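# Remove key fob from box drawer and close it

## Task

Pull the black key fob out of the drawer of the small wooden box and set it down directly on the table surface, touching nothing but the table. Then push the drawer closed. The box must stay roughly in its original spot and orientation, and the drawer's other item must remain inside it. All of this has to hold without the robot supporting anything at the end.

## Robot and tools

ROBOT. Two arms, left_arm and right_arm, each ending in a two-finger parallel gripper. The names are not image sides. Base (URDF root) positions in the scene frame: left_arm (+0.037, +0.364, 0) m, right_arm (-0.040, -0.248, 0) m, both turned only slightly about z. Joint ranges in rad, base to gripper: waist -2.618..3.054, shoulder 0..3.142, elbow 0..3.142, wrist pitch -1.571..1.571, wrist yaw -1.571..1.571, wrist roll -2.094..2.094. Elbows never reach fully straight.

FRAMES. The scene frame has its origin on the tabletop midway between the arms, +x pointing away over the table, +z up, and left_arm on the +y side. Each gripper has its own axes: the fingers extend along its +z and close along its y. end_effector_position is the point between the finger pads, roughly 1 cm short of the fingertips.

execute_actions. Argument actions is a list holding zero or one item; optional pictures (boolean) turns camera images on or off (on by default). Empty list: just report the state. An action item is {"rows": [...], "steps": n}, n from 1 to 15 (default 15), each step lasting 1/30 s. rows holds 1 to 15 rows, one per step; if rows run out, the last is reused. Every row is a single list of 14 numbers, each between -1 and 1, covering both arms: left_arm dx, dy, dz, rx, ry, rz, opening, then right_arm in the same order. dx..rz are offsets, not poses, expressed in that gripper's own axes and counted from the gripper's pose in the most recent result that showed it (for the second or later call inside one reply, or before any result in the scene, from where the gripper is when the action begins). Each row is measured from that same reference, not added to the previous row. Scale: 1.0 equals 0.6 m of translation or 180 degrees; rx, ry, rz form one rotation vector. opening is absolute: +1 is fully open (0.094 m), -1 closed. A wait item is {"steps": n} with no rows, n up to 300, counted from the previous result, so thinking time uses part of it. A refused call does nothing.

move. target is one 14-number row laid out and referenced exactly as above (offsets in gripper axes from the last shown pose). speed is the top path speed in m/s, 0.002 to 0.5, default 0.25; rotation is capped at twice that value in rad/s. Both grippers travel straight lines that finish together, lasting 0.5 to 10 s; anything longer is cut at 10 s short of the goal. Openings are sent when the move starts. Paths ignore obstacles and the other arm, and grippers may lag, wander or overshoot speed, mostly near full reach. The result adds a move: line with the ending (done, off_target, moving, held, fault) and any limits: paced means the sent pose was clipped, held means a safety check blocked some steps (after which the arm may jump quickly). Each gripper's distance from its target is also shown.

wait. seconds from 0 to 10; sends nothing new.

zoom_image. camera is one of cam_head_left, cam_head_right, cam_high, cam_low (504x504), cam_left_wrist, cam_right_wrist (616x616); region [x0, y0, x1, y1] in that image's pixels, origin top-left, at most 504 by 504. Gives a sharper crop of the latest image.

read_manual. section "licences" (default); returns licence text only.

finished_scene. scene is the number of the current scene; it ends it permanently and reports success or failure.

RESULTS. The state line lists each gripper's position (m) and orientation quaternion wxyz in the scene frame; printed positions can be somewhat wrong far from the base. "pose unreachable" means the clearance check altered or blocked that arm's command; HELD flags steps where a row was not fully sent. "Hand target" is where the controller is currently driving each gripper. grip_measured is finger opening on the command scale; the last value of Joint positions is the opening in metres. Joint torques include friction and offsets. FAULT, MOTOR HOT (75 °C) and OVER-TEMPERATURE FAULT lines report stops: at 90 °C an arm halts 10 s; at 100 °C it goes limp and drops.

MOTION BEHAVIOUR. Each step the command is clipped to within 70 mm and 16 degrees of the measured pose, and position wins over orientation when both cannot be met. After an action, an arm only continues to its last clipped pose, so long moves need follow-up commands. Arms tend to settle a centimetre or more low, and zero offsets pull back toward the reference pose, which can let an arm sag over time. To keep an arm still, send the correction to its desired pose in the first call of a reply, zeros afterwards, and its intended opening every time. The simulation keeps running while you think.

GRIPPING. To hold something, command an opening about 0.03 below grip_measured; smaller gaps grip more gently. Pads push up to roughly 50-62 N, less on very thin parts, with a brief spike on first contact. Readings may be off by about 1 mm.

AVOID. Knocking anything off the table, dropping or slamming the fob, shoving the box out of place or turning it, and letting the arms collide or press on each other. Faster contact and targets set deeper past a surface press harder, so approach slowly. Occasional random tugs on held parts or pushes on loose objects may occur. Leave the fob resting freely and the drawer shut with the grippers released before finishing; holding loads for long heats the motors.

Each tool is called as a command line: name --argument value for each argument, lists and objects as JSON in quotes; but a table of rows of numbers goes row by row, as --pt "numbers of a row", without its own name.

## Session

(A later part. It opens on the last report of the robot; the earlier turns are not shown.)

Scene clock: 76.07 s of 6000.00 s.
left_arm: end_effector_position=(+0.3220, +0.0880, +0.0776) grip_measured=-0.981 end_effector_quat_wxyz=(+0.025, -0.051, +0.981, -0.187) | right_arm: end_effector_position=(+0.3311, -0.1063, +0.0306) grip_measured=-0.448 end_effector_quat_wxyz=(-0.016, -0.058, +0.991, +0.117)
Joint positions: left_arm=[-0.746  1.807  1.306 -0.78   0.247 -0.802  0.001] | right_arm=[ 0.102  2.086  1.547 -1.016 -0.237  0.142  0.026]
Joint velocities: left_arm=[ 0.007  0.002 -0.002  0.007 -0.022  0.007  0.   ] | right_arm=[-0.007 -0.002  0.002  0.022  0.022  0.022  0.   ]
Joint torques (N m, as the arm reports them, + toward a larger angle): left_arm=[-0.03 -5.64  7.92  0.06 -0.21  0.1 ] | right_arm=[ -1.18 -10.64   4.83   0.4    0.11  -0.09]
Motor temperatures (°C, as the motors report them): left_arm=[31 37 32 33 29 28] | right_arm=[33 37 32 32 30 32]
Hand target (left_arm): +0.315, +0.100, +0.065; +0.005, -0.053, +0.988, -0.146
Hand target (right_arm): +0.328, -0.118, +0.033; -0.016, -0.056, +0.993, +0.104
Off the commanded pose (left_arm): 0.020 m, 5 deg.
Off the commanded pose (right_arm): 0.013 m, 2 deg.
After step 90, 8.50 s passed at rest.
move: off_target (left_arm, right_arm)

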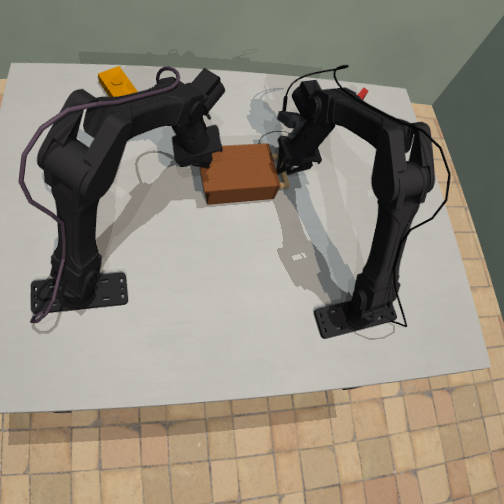

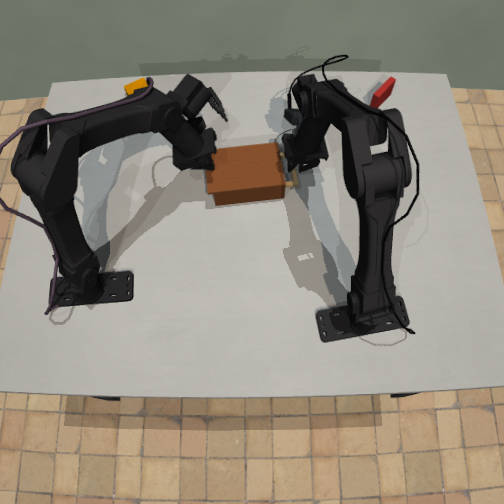

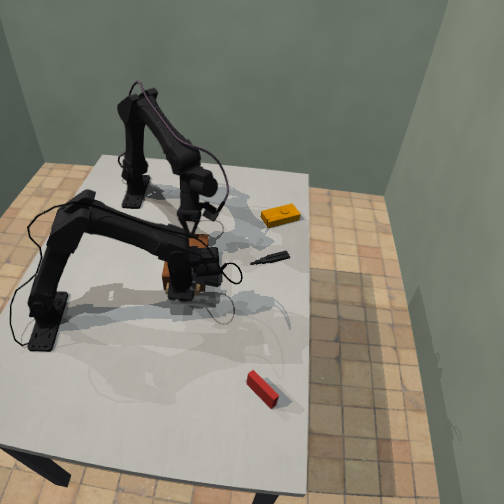

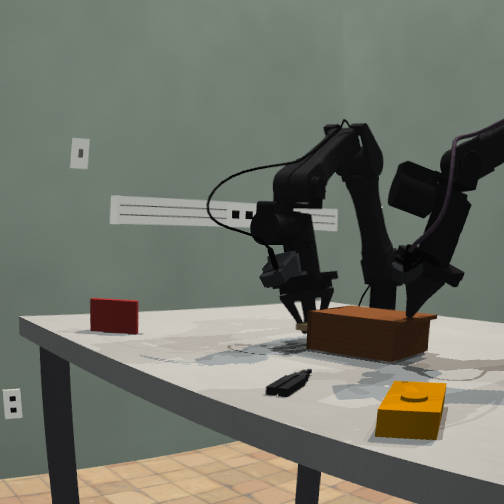

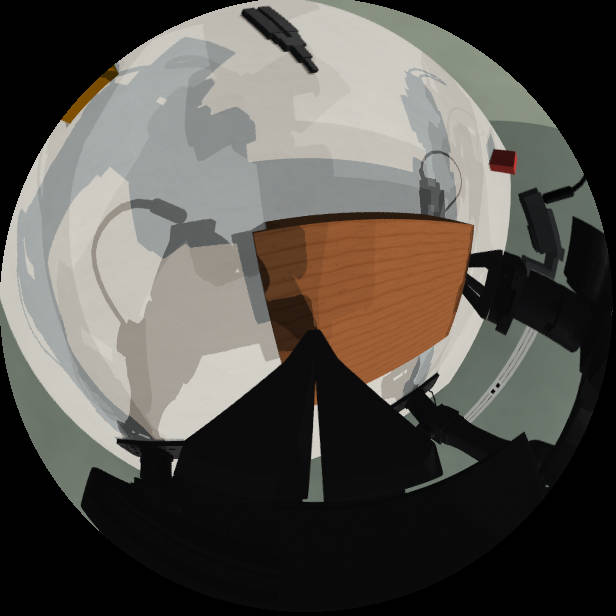

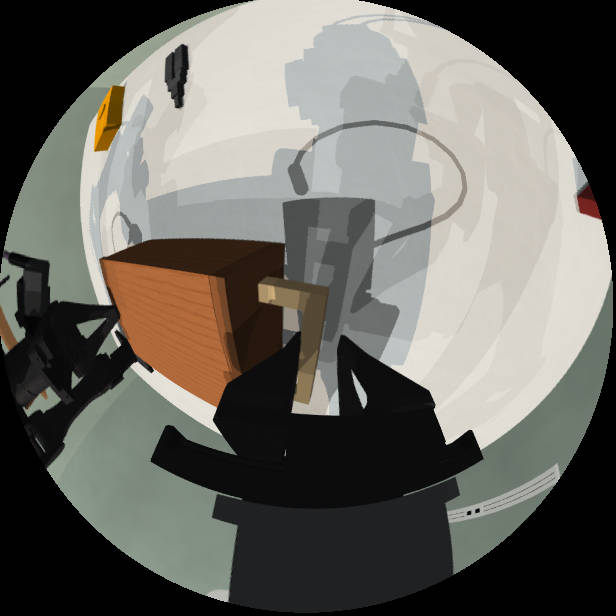

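move --target '[-0.023,0.08,-0.04,0.35,0,0,-1,0,0.008,-0.006,0,0,0,-0.45]' --speed 0.2

move --target '[0,0.01,0,0,0,0,-0.3,0,0,0,0,0,0,-0.45]'

Scene clock: 88.87 s of 6000.00 s.
left_arm: end_effector_position=(+0.3369, +0.1403, +0.0879) grip_measured=-0.981 end_effector_quat_wxyz=(+0.058, -0.028, +0.738, -0.672) | right_arm: end_effector_position=(+0.3310, -0.1060, +0.0306) grip_measured=-0.448 end_effector_quat_wxyz=(-0.016, -0.057, +0.991, +0.118)
Joint positions: left_arm=[-0.258  1.984  0.534  1.153  1.26  -1.239  0.001] | right_arm=[ 0.102  2.086  1.547 -1.016 -0.238  0.143  0.026]
Joint velocities: left_arm=[-0.022  0.007 -0.002  0.066  0.037 -0.007  0.001] | right_arm=[-0.037  0.007 -0.017 -0.037 -0.022  0.037  0.   ]
Joint torques (N m, as the arm reports them, + toward a larger angle): left_arm=[ 0.4  -5.84  1.83  1.39  0.28  0.  ] | right_arm=[ 0.82 -9.38  7.74  0.38 -0.11  0.14]
Motor temperatures (°C, as the motors report them): left_arm=[31 36 33 33 29 28] | right_arm=[33 38 32 32 30 32]
Hand target (left_arm): +0.331, +0.143, +0.082; +0.049, -0.034, +0.738, -0.672
Hand target (right_arm): +0.331, -0.102, +0.035; -0.016, -0.058, +0.991, +0.117
Off the commanded pose (left_arm): 0.009 m, 1 deg.
Off the commanded pose (right_arm): 0.006 m, 0 deg.
After step 90, 6.00 s passed at rest.
move: done

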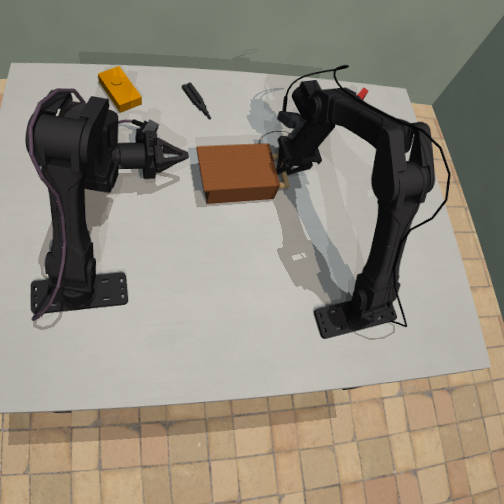

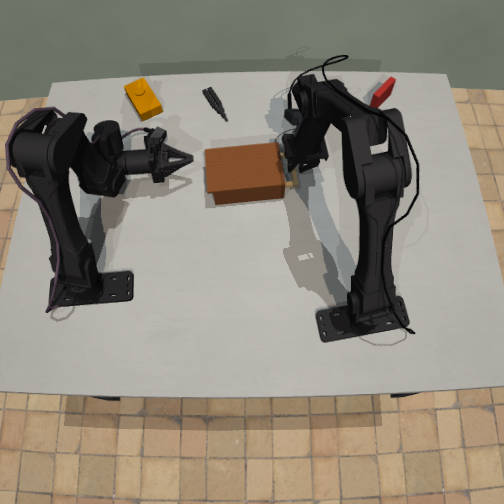

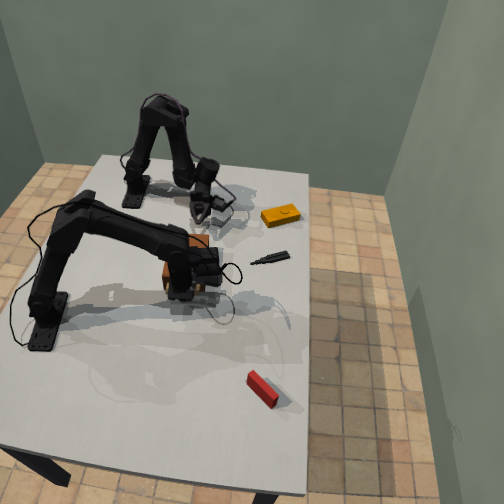

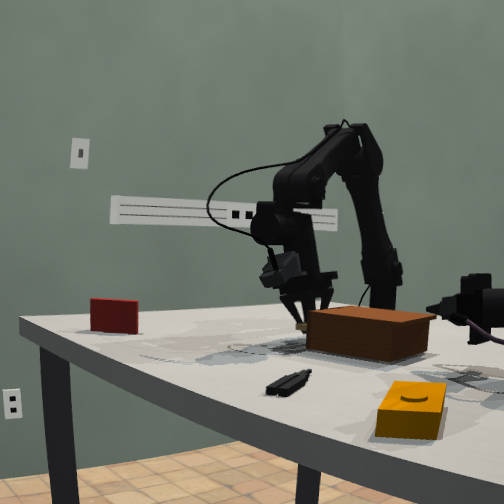

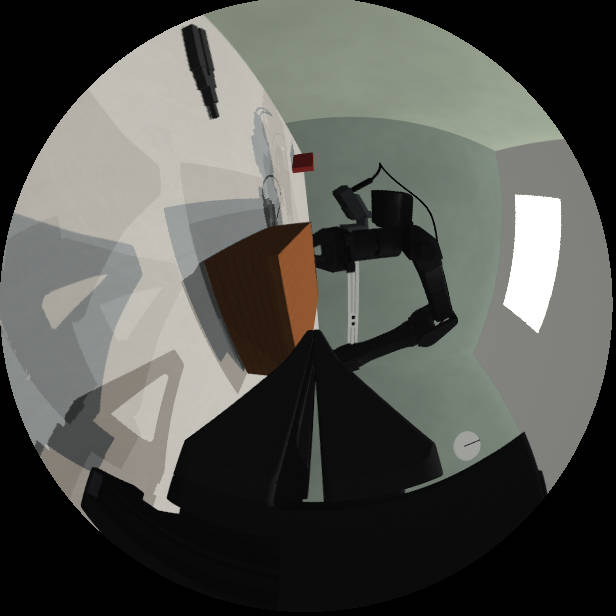

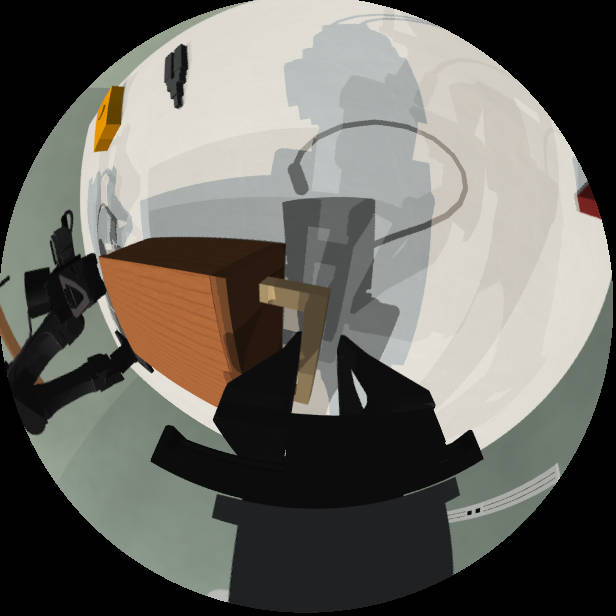

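Scene clock: 89.57 s of 6000.00 s.
left_arm: end_effector_position=(+0.3366, +0.1403, +0.0838) grip_measured=-0.302 end_effector_quat_wxyz=(+0.055, -0.031, +0.738, -0.671) | right_arm: end_effector_position=(+0.3310, -0.1060, +0.0306) grip_measured=-0.448 end_effector_quat_wxyz=(-0.016, -0.057, +0.991, +0.118)
Joint positions: left_arm=[-0.258  1.999  0.534  1.159  1.26  -1.239  0.033] | right_arm=[ 0.102  2.086  1.547 -1.016 -0.238  0.143  0.026]
Joint velocities: left_arm=[-0.007 -0.012 -0.002  0.051  0.007 -0.051  0.   ] | right_arm=[-0.027 -0.007  0.007 -0.066 -0.051 -0.037  0.   ]
Joint torques (N m, as the arm reports them, + toward a larger angle): left_arm=[ 0.19 -6.    3.7   1.36  0.19  0.08] | right_arm=[-0.03 -9.07  6.56  0.49 -0.14  0.02]
Motor temperatures (°C, as the motors report them): left_arm=[31 36 33 33 29 28] | right_arm=[33 38 32 32 30 32]
Hand target (left_arm): +0.337, +0.141, +0.082; +0.058, -0.028, +0.738, -0.672
Hand target (right_arm): +0.331, -0.106, +0.031; -0.016, -0.057, +0.991, +0.118
Off the commanded pose (left_arm): 0.002 m, 1 deg.
Off the commanded pose (right_arm): 0.000 m, 0 deg.
move: done

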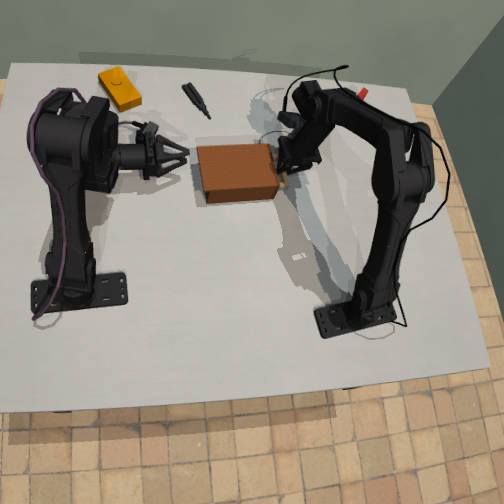

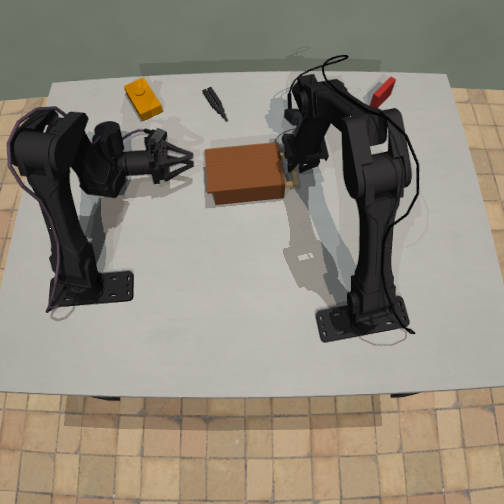

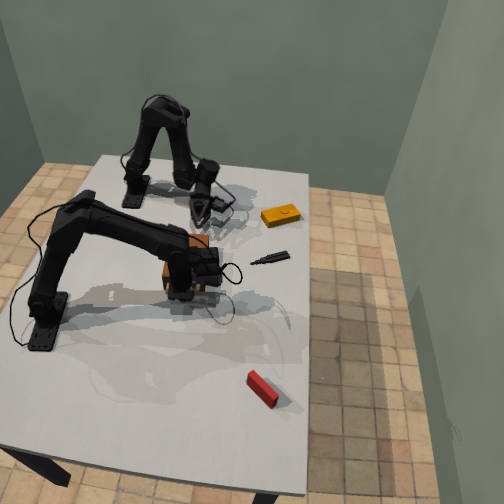

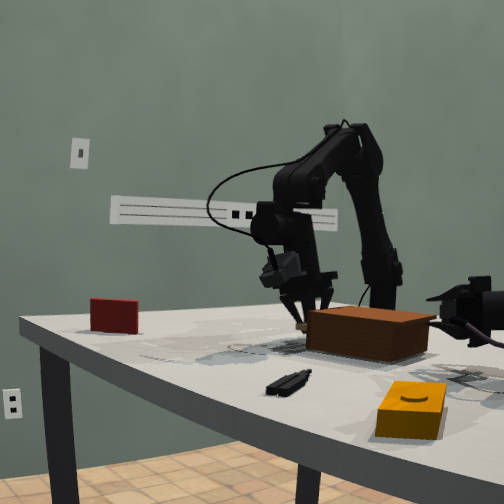

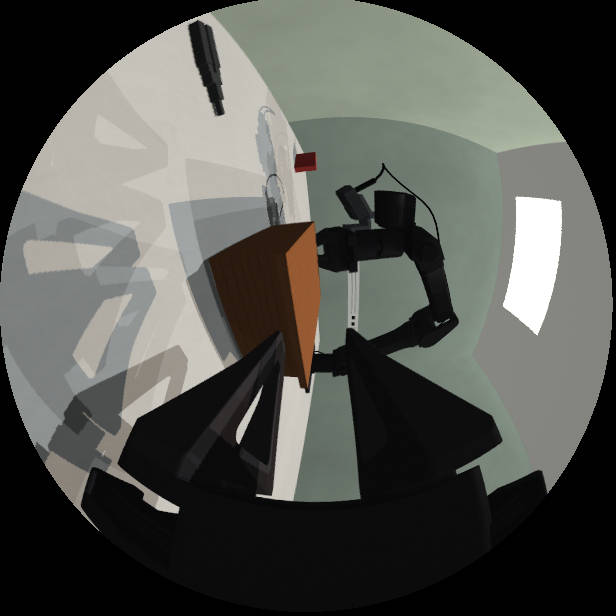

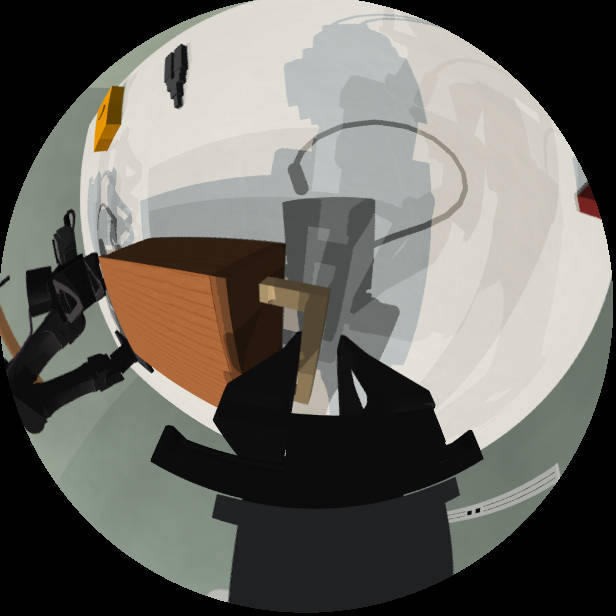

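move --target '[0.03,0.032,0.02,0,0,0,-0.3,0,0.02,0.002,0,0,0,-0.45]' --speed 0.06

move --target '[0,0,0,0,0,0,-0.3,0.004,0.068,0.013,0,0,0,-0.45]' --speed 0.03

Scene clock: 96.30 s of 6000.00 s.
left_arm: end_effector_position=(+0.3281, +0.1290, +0.0693) grip_measured=-0.302 end_effector_quat_wxyz=(+0.064, -0.025, +0.737, -0.673) | right_arm: end_effector_position=(+0.3276, -0.0974, +0.0306) grip_measured=-0.448 end_effector_quat_wxyz=(-0.019, -0.058, +0.991, +0.118)
Joint positions: left_arm=[-0.304  2.089  0.502  1.339  1.211 -1.277  0.033] | right_arm=[ 0.126  2.086  1.547 -1.016 -0.238  0.165  0.026]
Joint velocities: left_arm=[-0.007  0.017  0.017  0.051  0.022  0.037  0.001] | right_arm=[-0.017 -0.007 -0.017  0.022  0.022  0.037  0.001]
Joint torques (N m, as the arm reports them, + toward a larger angle): left_arm=[-0.51 -6.04  1.14  1.38  0.12  0.  ] | right_arm=[ 0.53 -8.9   7.61  0.49 -0.14  0.13]
Motor temperatures (°C, as the motors report them): left_arm=[31 36 32 34 29 28] | right_arm=[33 38 32 32 30 32]
Hand target (left_arm): +0.321, +0.128, +0.063; +0.055, -0.031, +0.739, -0.671
Hand target (right_arm): +0.330, -0.094, +0.032; -0.016, -0.057, +0.991, +0.118
Off the commanded pose (left_arm): 0.010 m, 1 deg.
Off the commanded pose (right_arm): 0.004 m, 0 deg.
After step 90, 2.70 s passed at rest.
move: done

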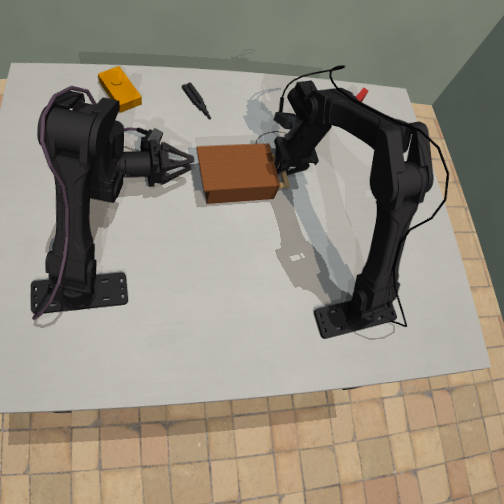

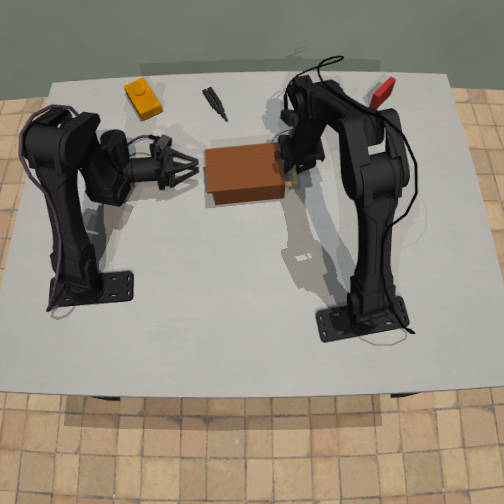

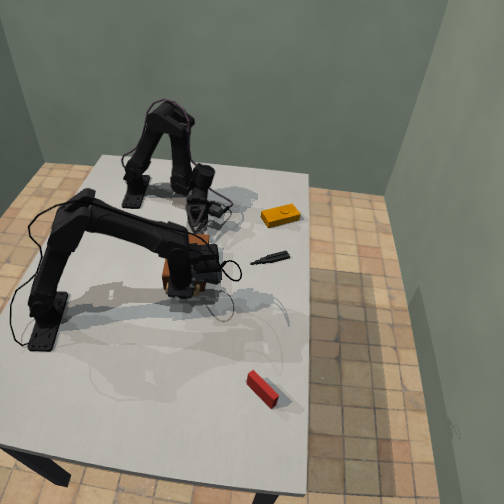

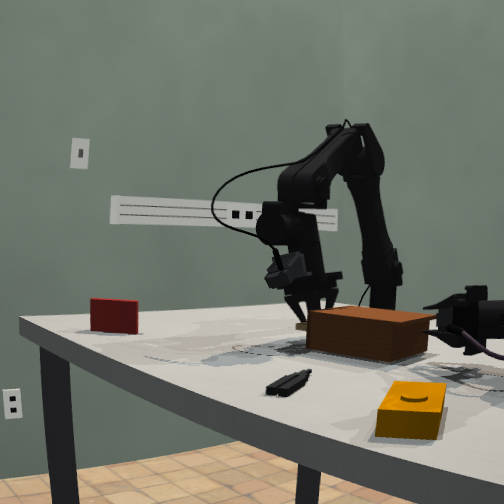

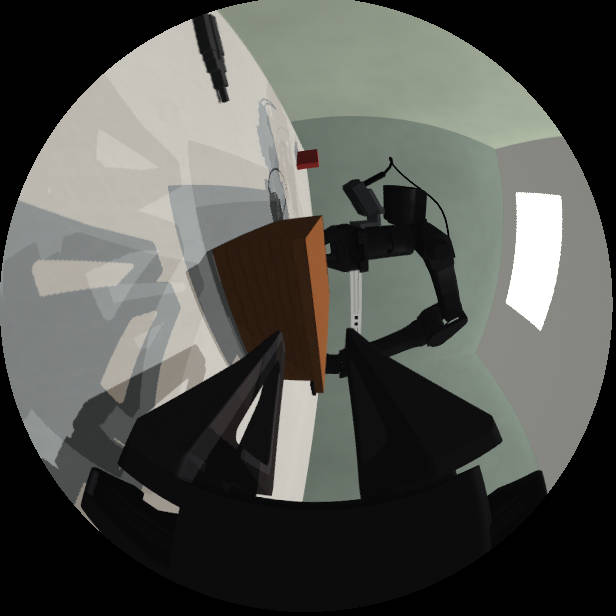

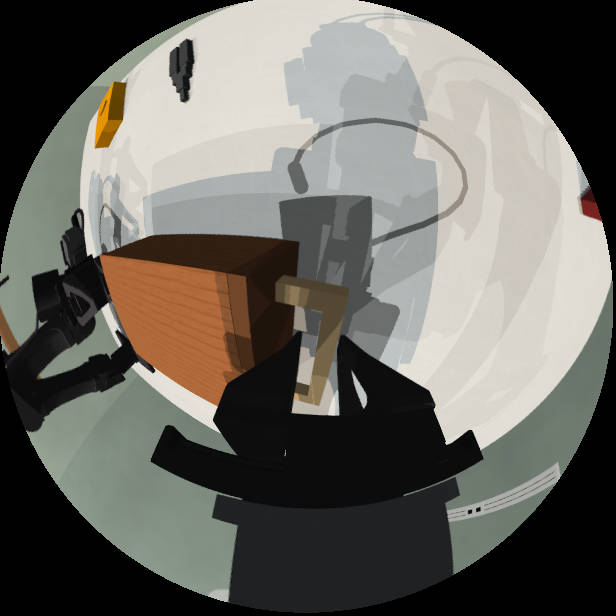

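Scene clock: 97.93 s of 6000.00 s.
left_arm: end_effector_position=(+0.3281, +0.1290, +0.0692) grip_measured=-0.302 end_effector_quat_wxyz=(+0.064, -0.026, +0.737, -0.673) | right_arm: end_effector_position=(+0.3117, -0.0633, +0.0305) grip_measured=-0.448 end_effector_quat_wxyz=(-0.030, -0.058, +0.991, +0.114)
Joint positions: left_arm=[-0.304  2.089  0.502  1.339  1.211 -1.277  0.033] | right_arm=[ 0.222  2.086  1.547 -1.016 -0.235  0.26   0.026]
Joint velocities: left_arm=[ 0.012 -0.017 -0.012 -0.051  0.007  0.022 -0.001] | right_arm=[-0.002 -0.027  0.002 -0.022 -0.037  0.095 -0.   ]
Joint torques (N m, as the arm reports them, + toward a larger angle): left_arm=[-0.03 -7.09  3.02  1.27  0.16  0.03] | right_arm=[ 0.69 -7.96  9.36  0.58 -0.15  0.1 ]
Motor temperatures (°C, as the motors report them): left_arm=[31 36 32 34 29 28] | right_arm=[33 38 33 32 30 32]
Hand target (left_arm): +0.328, +0.129, +0.069; +0.064, -0.026, +0.737, -0.673
Hand target (right_arm): +0.320, -0.057, +0.032; -0.020, -0.058, +0.991, +0.118
Off the commanded pose (left_arm): 0.000 m, 0 deg.
Off the commanded pose (right_arm): 0.011 m, 1 deg.
move: off_target (right_arm)

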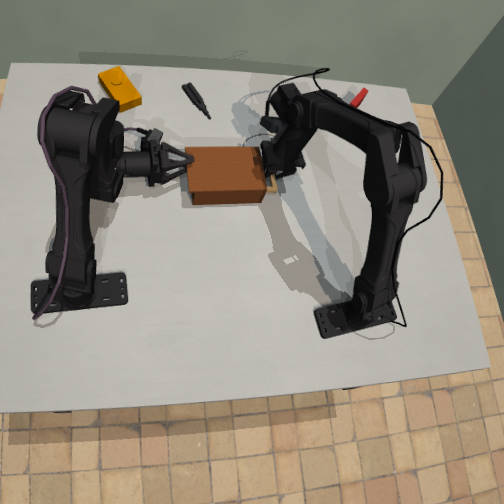

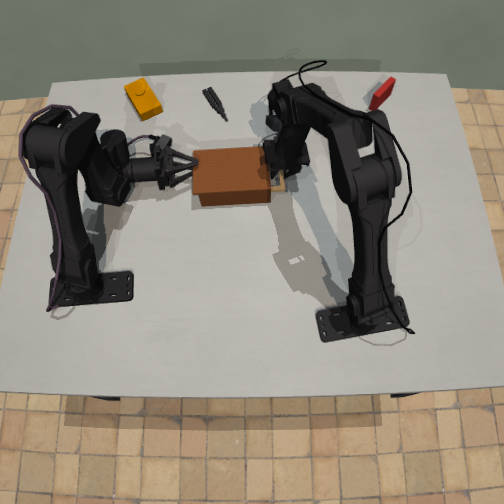

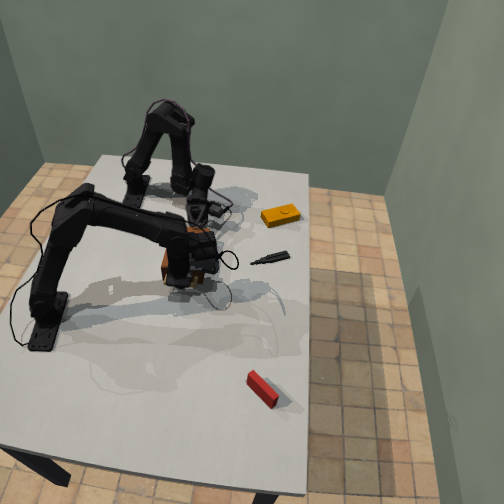

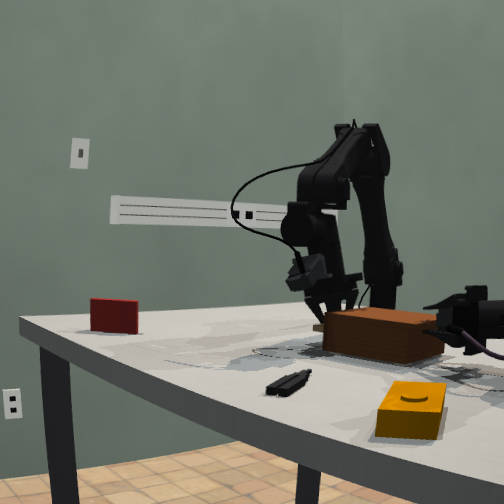

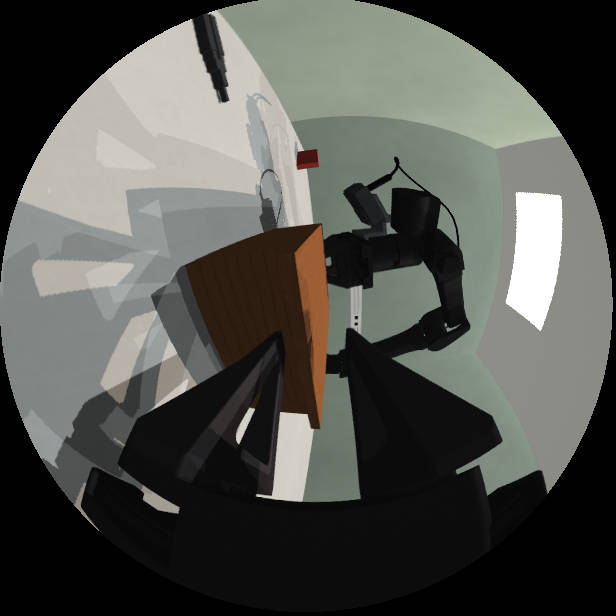

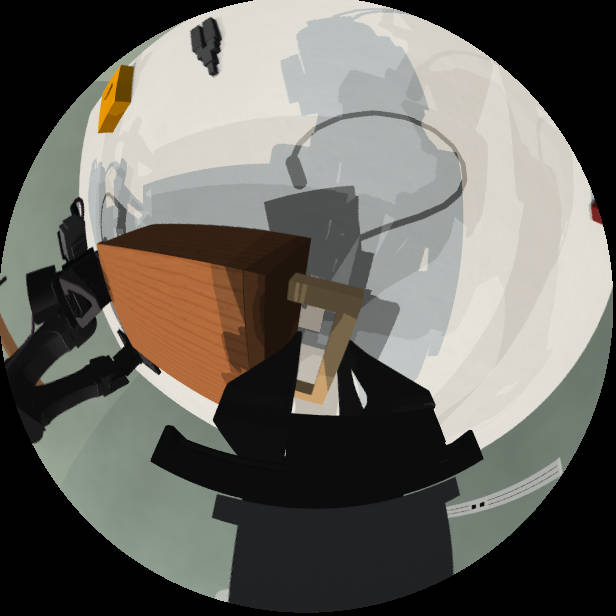

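Back, slightly rotated. Grip the lip.

move --target '[0,0.012,0.016,0,0,0,-0.3,0,-0.01,-0.003,0,0,0,-0.45]' --speed 0.03

move --target '[0,0,0,0,0,0,-0.92,0,0,0,0,0,0,-0.45]'

move --target '[0,0,0,0,0,0,-0.92,-0.01,-0.09,-0.022,0,0,0,-0.45]' --speed 0.03

Scene clock: 104.37 s of 6000.00 s.
left_arm: end_effector_position=(+0.3268, +0.1244, +0.0605) grip_measured=-0.302 end_effector_quat_wxyz=(+0.059, -0.033, +0.739, -0.671) | right_arm: end_effector_position=(+0.3137, -0.0674, +0.0304) grip_measured=-0.448 end_effector_quat_wxyz=(-0.028, -0.055, +0.992, +0.113)
Joint positions: left_arm=[-0.323  2.127  0.502  1.372  1.188 -1.292  0.033] | right_arm=[ 0.211  2.086  1.547 -1.016 -0.233  0.257  0.026]
Joint velocities: left_arm=[ 0.002  0.007 -0.017  0.081  0.022 -0.037  0.001] | right_arm=[-0.027  0.002  0.007  0.007 -0.095 -0.007 -0.001]
Joint torques (N m, as the arm reports them, + toward a larger angle): left_arm=[-0.73 -6.13  4.26  1.45  0.08  0.04] | right_arm=[-0.39 -9.48  5.94  0.47 -0.16 -0.1 ]
Motor temperatures (°C, as the motors report them): left_arm=[31 36 32 34 29 28] | right_arm=[33 38 33 32 30 32]
Hand target (left_arm): +0.329, +0.120, +0.061; +0.064, -0.025, +0.737, -0.673
Hand target (right_arm): +0.312, -0.069, +0.031; -0.030, -0.058, +0.991, +0.114
Off the commanded pose (left_arm): 0.005 m, 1 deg.
Off the commanded pose (right_arm): 0.003 m, 0 deg.
After step 150, 0.70 s passed at rest.
move: done

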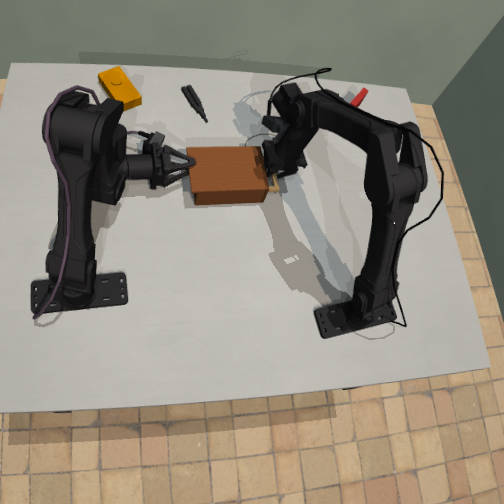

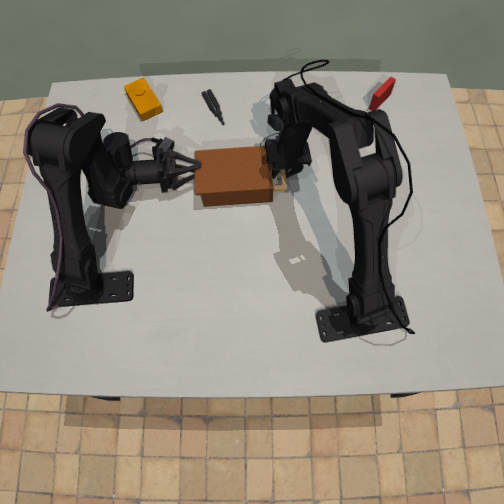

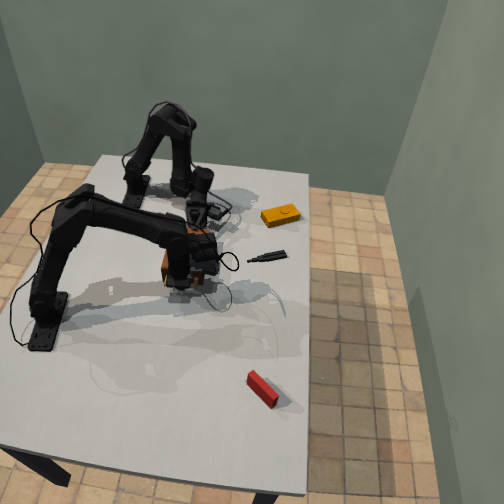

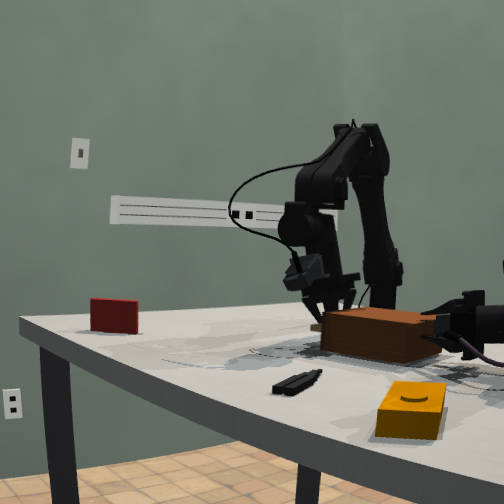

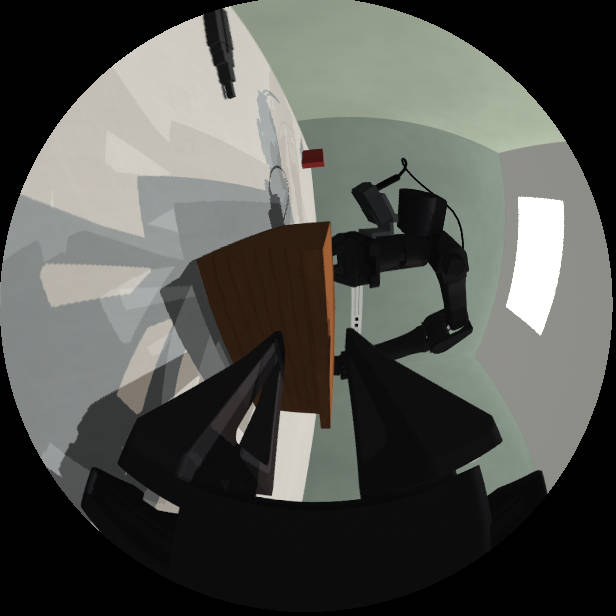

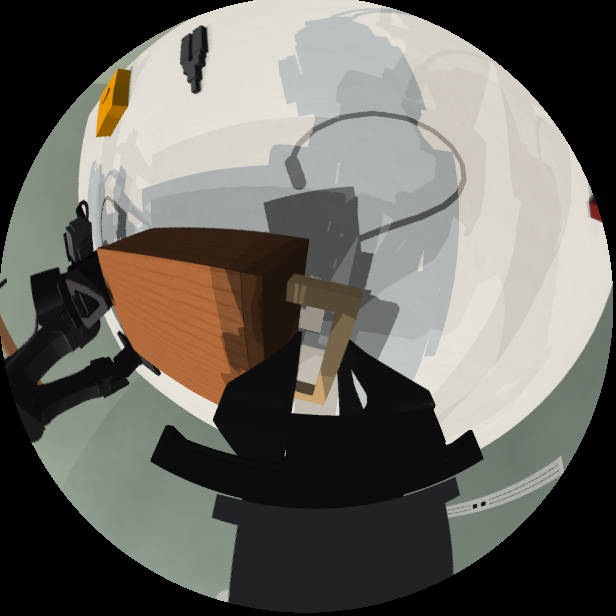

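Scene clock: 104.87 s of 6000.00 s.
left_arm: end_effector_position=(+0.3265, +0.1241, +0.0643) grip_measured=-0.867 end_effector_quat_wxyz=(+0.059, -0.030, +0.736, -0.674) | right_arm: end_effector_position=(+0.3140, -0.0685, +0.0301) grip_measured=-0.448 end_effector_quat_wxyz=(-0.028, -0.055, +0.992, +0.110)
Joint positions: left_arm=[-0.323  2.123  0.502  1.387  1.194 -1.306  0.006] | right_arm=[ 0.211  2.086  1.547 -1.017 -0.226  0.257  0.026]
Joint velocities: left_arm=[ 0.007 -0.017  0.007 -0.037 -0.022  0.007 -0.   ] | right_arm=[-0.012  0.002 -0.002 -0.037 -0.037  0.022 -0.   ]
Joint torques (N m, as the arm reports them, + toward a larger angle): left_arm=[ 0.01 -6.84  2.78  1.14  0.07  0.17] | right_arm=[ 0.01 -9.1   6.56  0.5  -0.19  0.03]
Motor temperatures (°C, as the motors report them): left_arm=[31 36 32 34 29 28] | right_arm=[33 38 33 32 30 32]
Hand target (left_arm): +0.327, +0.124, +0.061; +0.059, -0.033, +0.739, -0.671
Hand target (right_arm): +0.314, -0.067, +0.030; -0.028, -0.055, +0.992, +0.113
Off the commanded pose (left_arm): 0.004 m, 1 deg.
Off the commanded pose (right_arm): 0.001 m, 0 deg.
move: done

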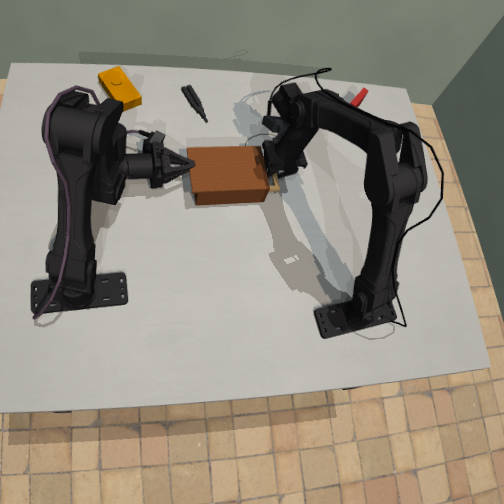

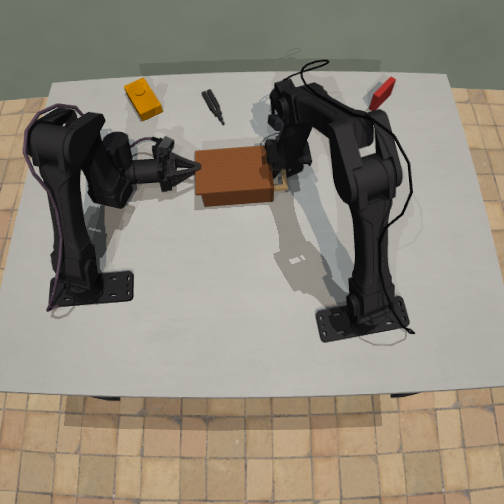

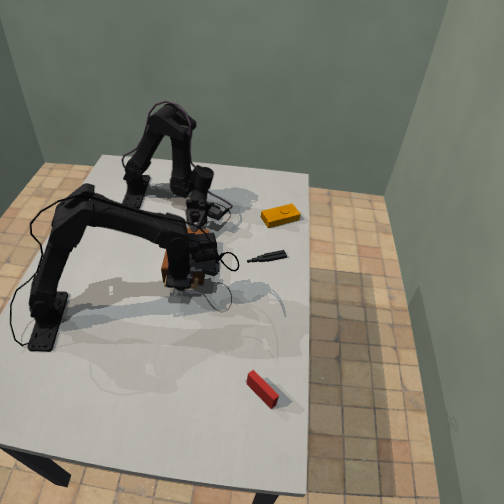

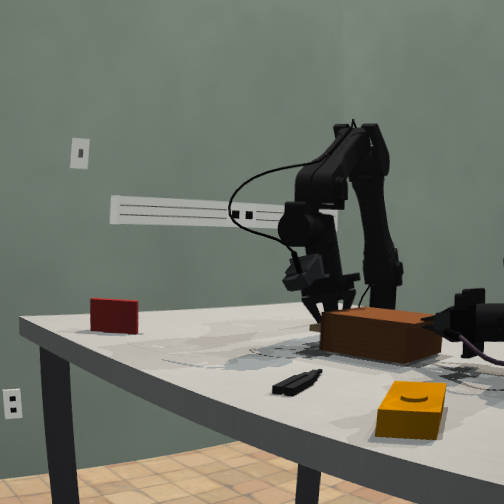

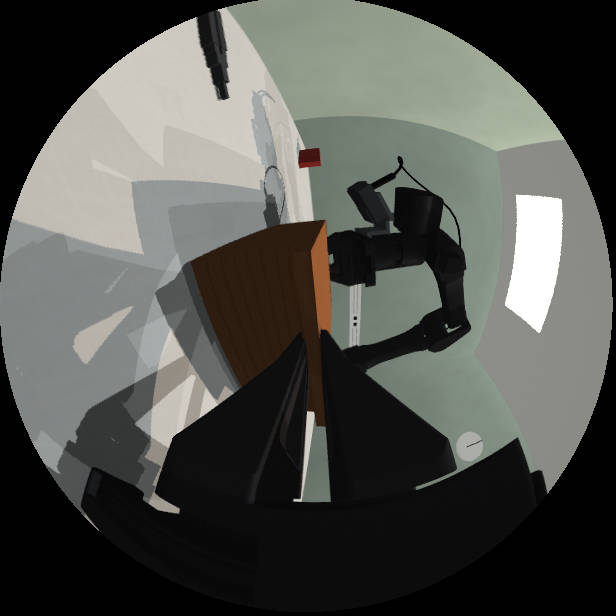

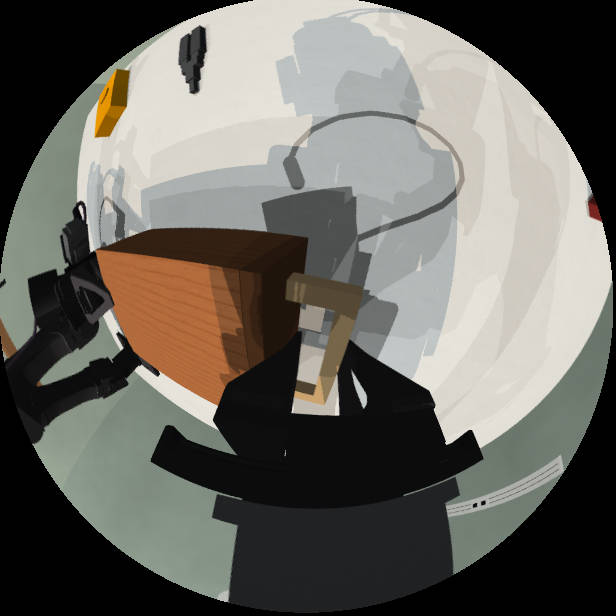

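Scene clock: 106.97 s of 6000.00 s.
left_arm: end_effector_position=(+0.3251, +0.1204, +0.0654) grip_measured=-0.867 end_effector_quat_wxyz=(+0.059, -0.028, +0.735, -0.675) | right_arm: end_effector_position=(+0.3250, -0.0871, +0.0347) grip_measured=-0.448 end_effector_quat_wxyz=(-0.025, -0.070, +0.985, +0.158)
Joint positions: left_arm=[-0.336  2.123  0.502  1.399  1.185 -1.314  0.006] | right_arm=[ 0.117  2.086  1.547 -1.017 -0.321  0.131  0.026]
Joint velocities: left_arm=[-0.012 -0.007 -0.012 -0.022  0.066 -0.007  0.001] | right_arm=[-0.007  0.027 -0.012 -0.051 -0.022 -0.051 -0.   ]
Joint torques (N m, as the arm reports them, + toward a larger angle): left_arm=[ 0.96 -7.22  2.83  1.19  0.23  0.08] | right_arm=[-3.65 -9.88  5.71  0.17  0.75 -0.17]
Motor temperatures (°C, as the motors report them): left_arm=[31 36 32 34 29 28] | right_arm=[33 38 33 32 30 32]
Hand target (left_arm): +0.326, +0.124, +0.064; +0.059, -0.030, +0.736, -0.674
Hand target (right_arm): +0.325, -0.121, +0.032; -0.028, -0.055, +0.992, +0.111
Off the commanded pose (left_arm): 0.004 m, 0 deg.
Off the commanded pose (right_arm): 0.036 m, 6 deg.
move: off_target (right_arm)

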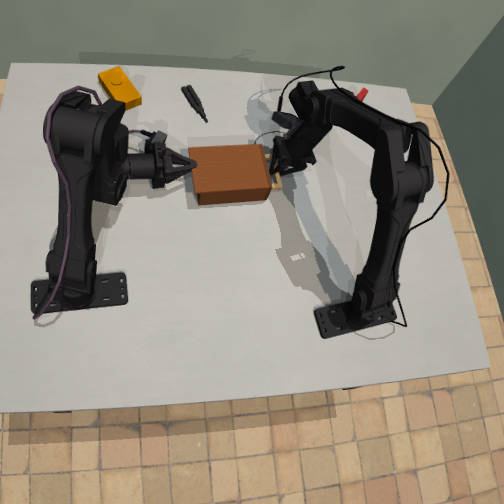

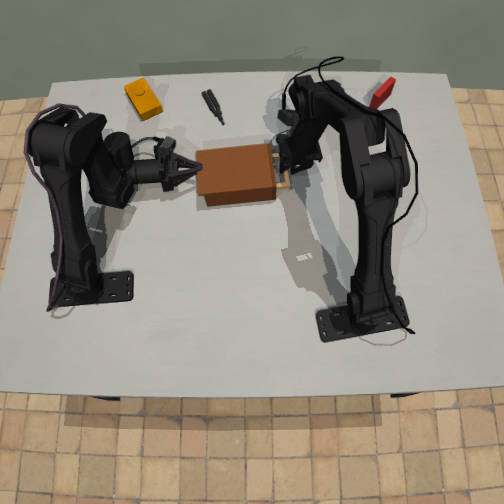

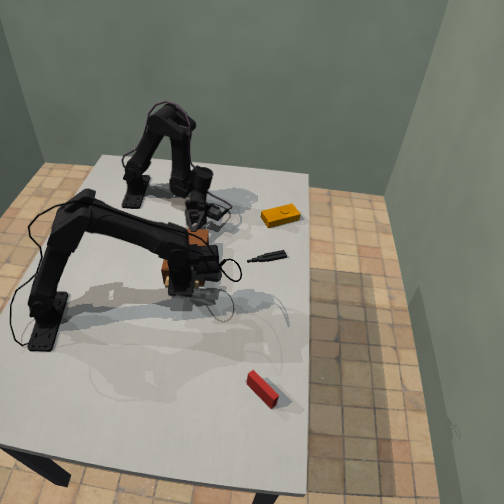

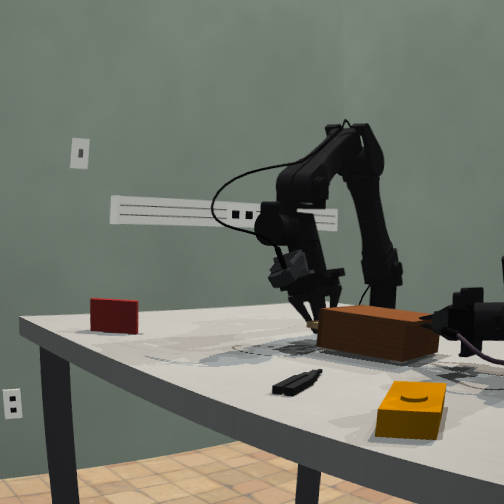

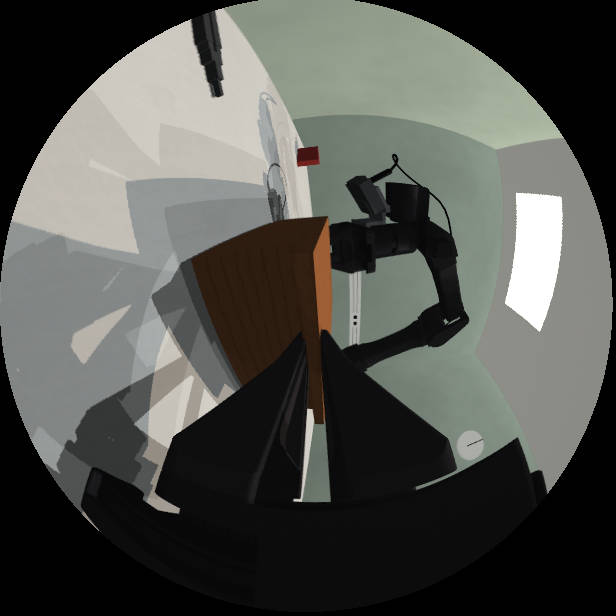

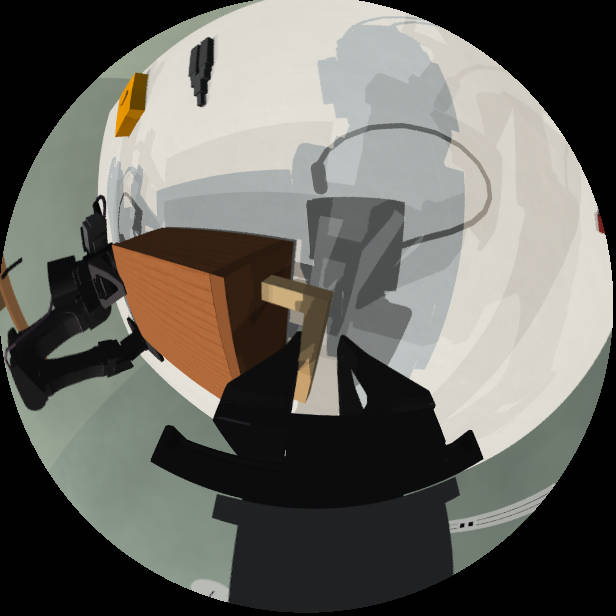

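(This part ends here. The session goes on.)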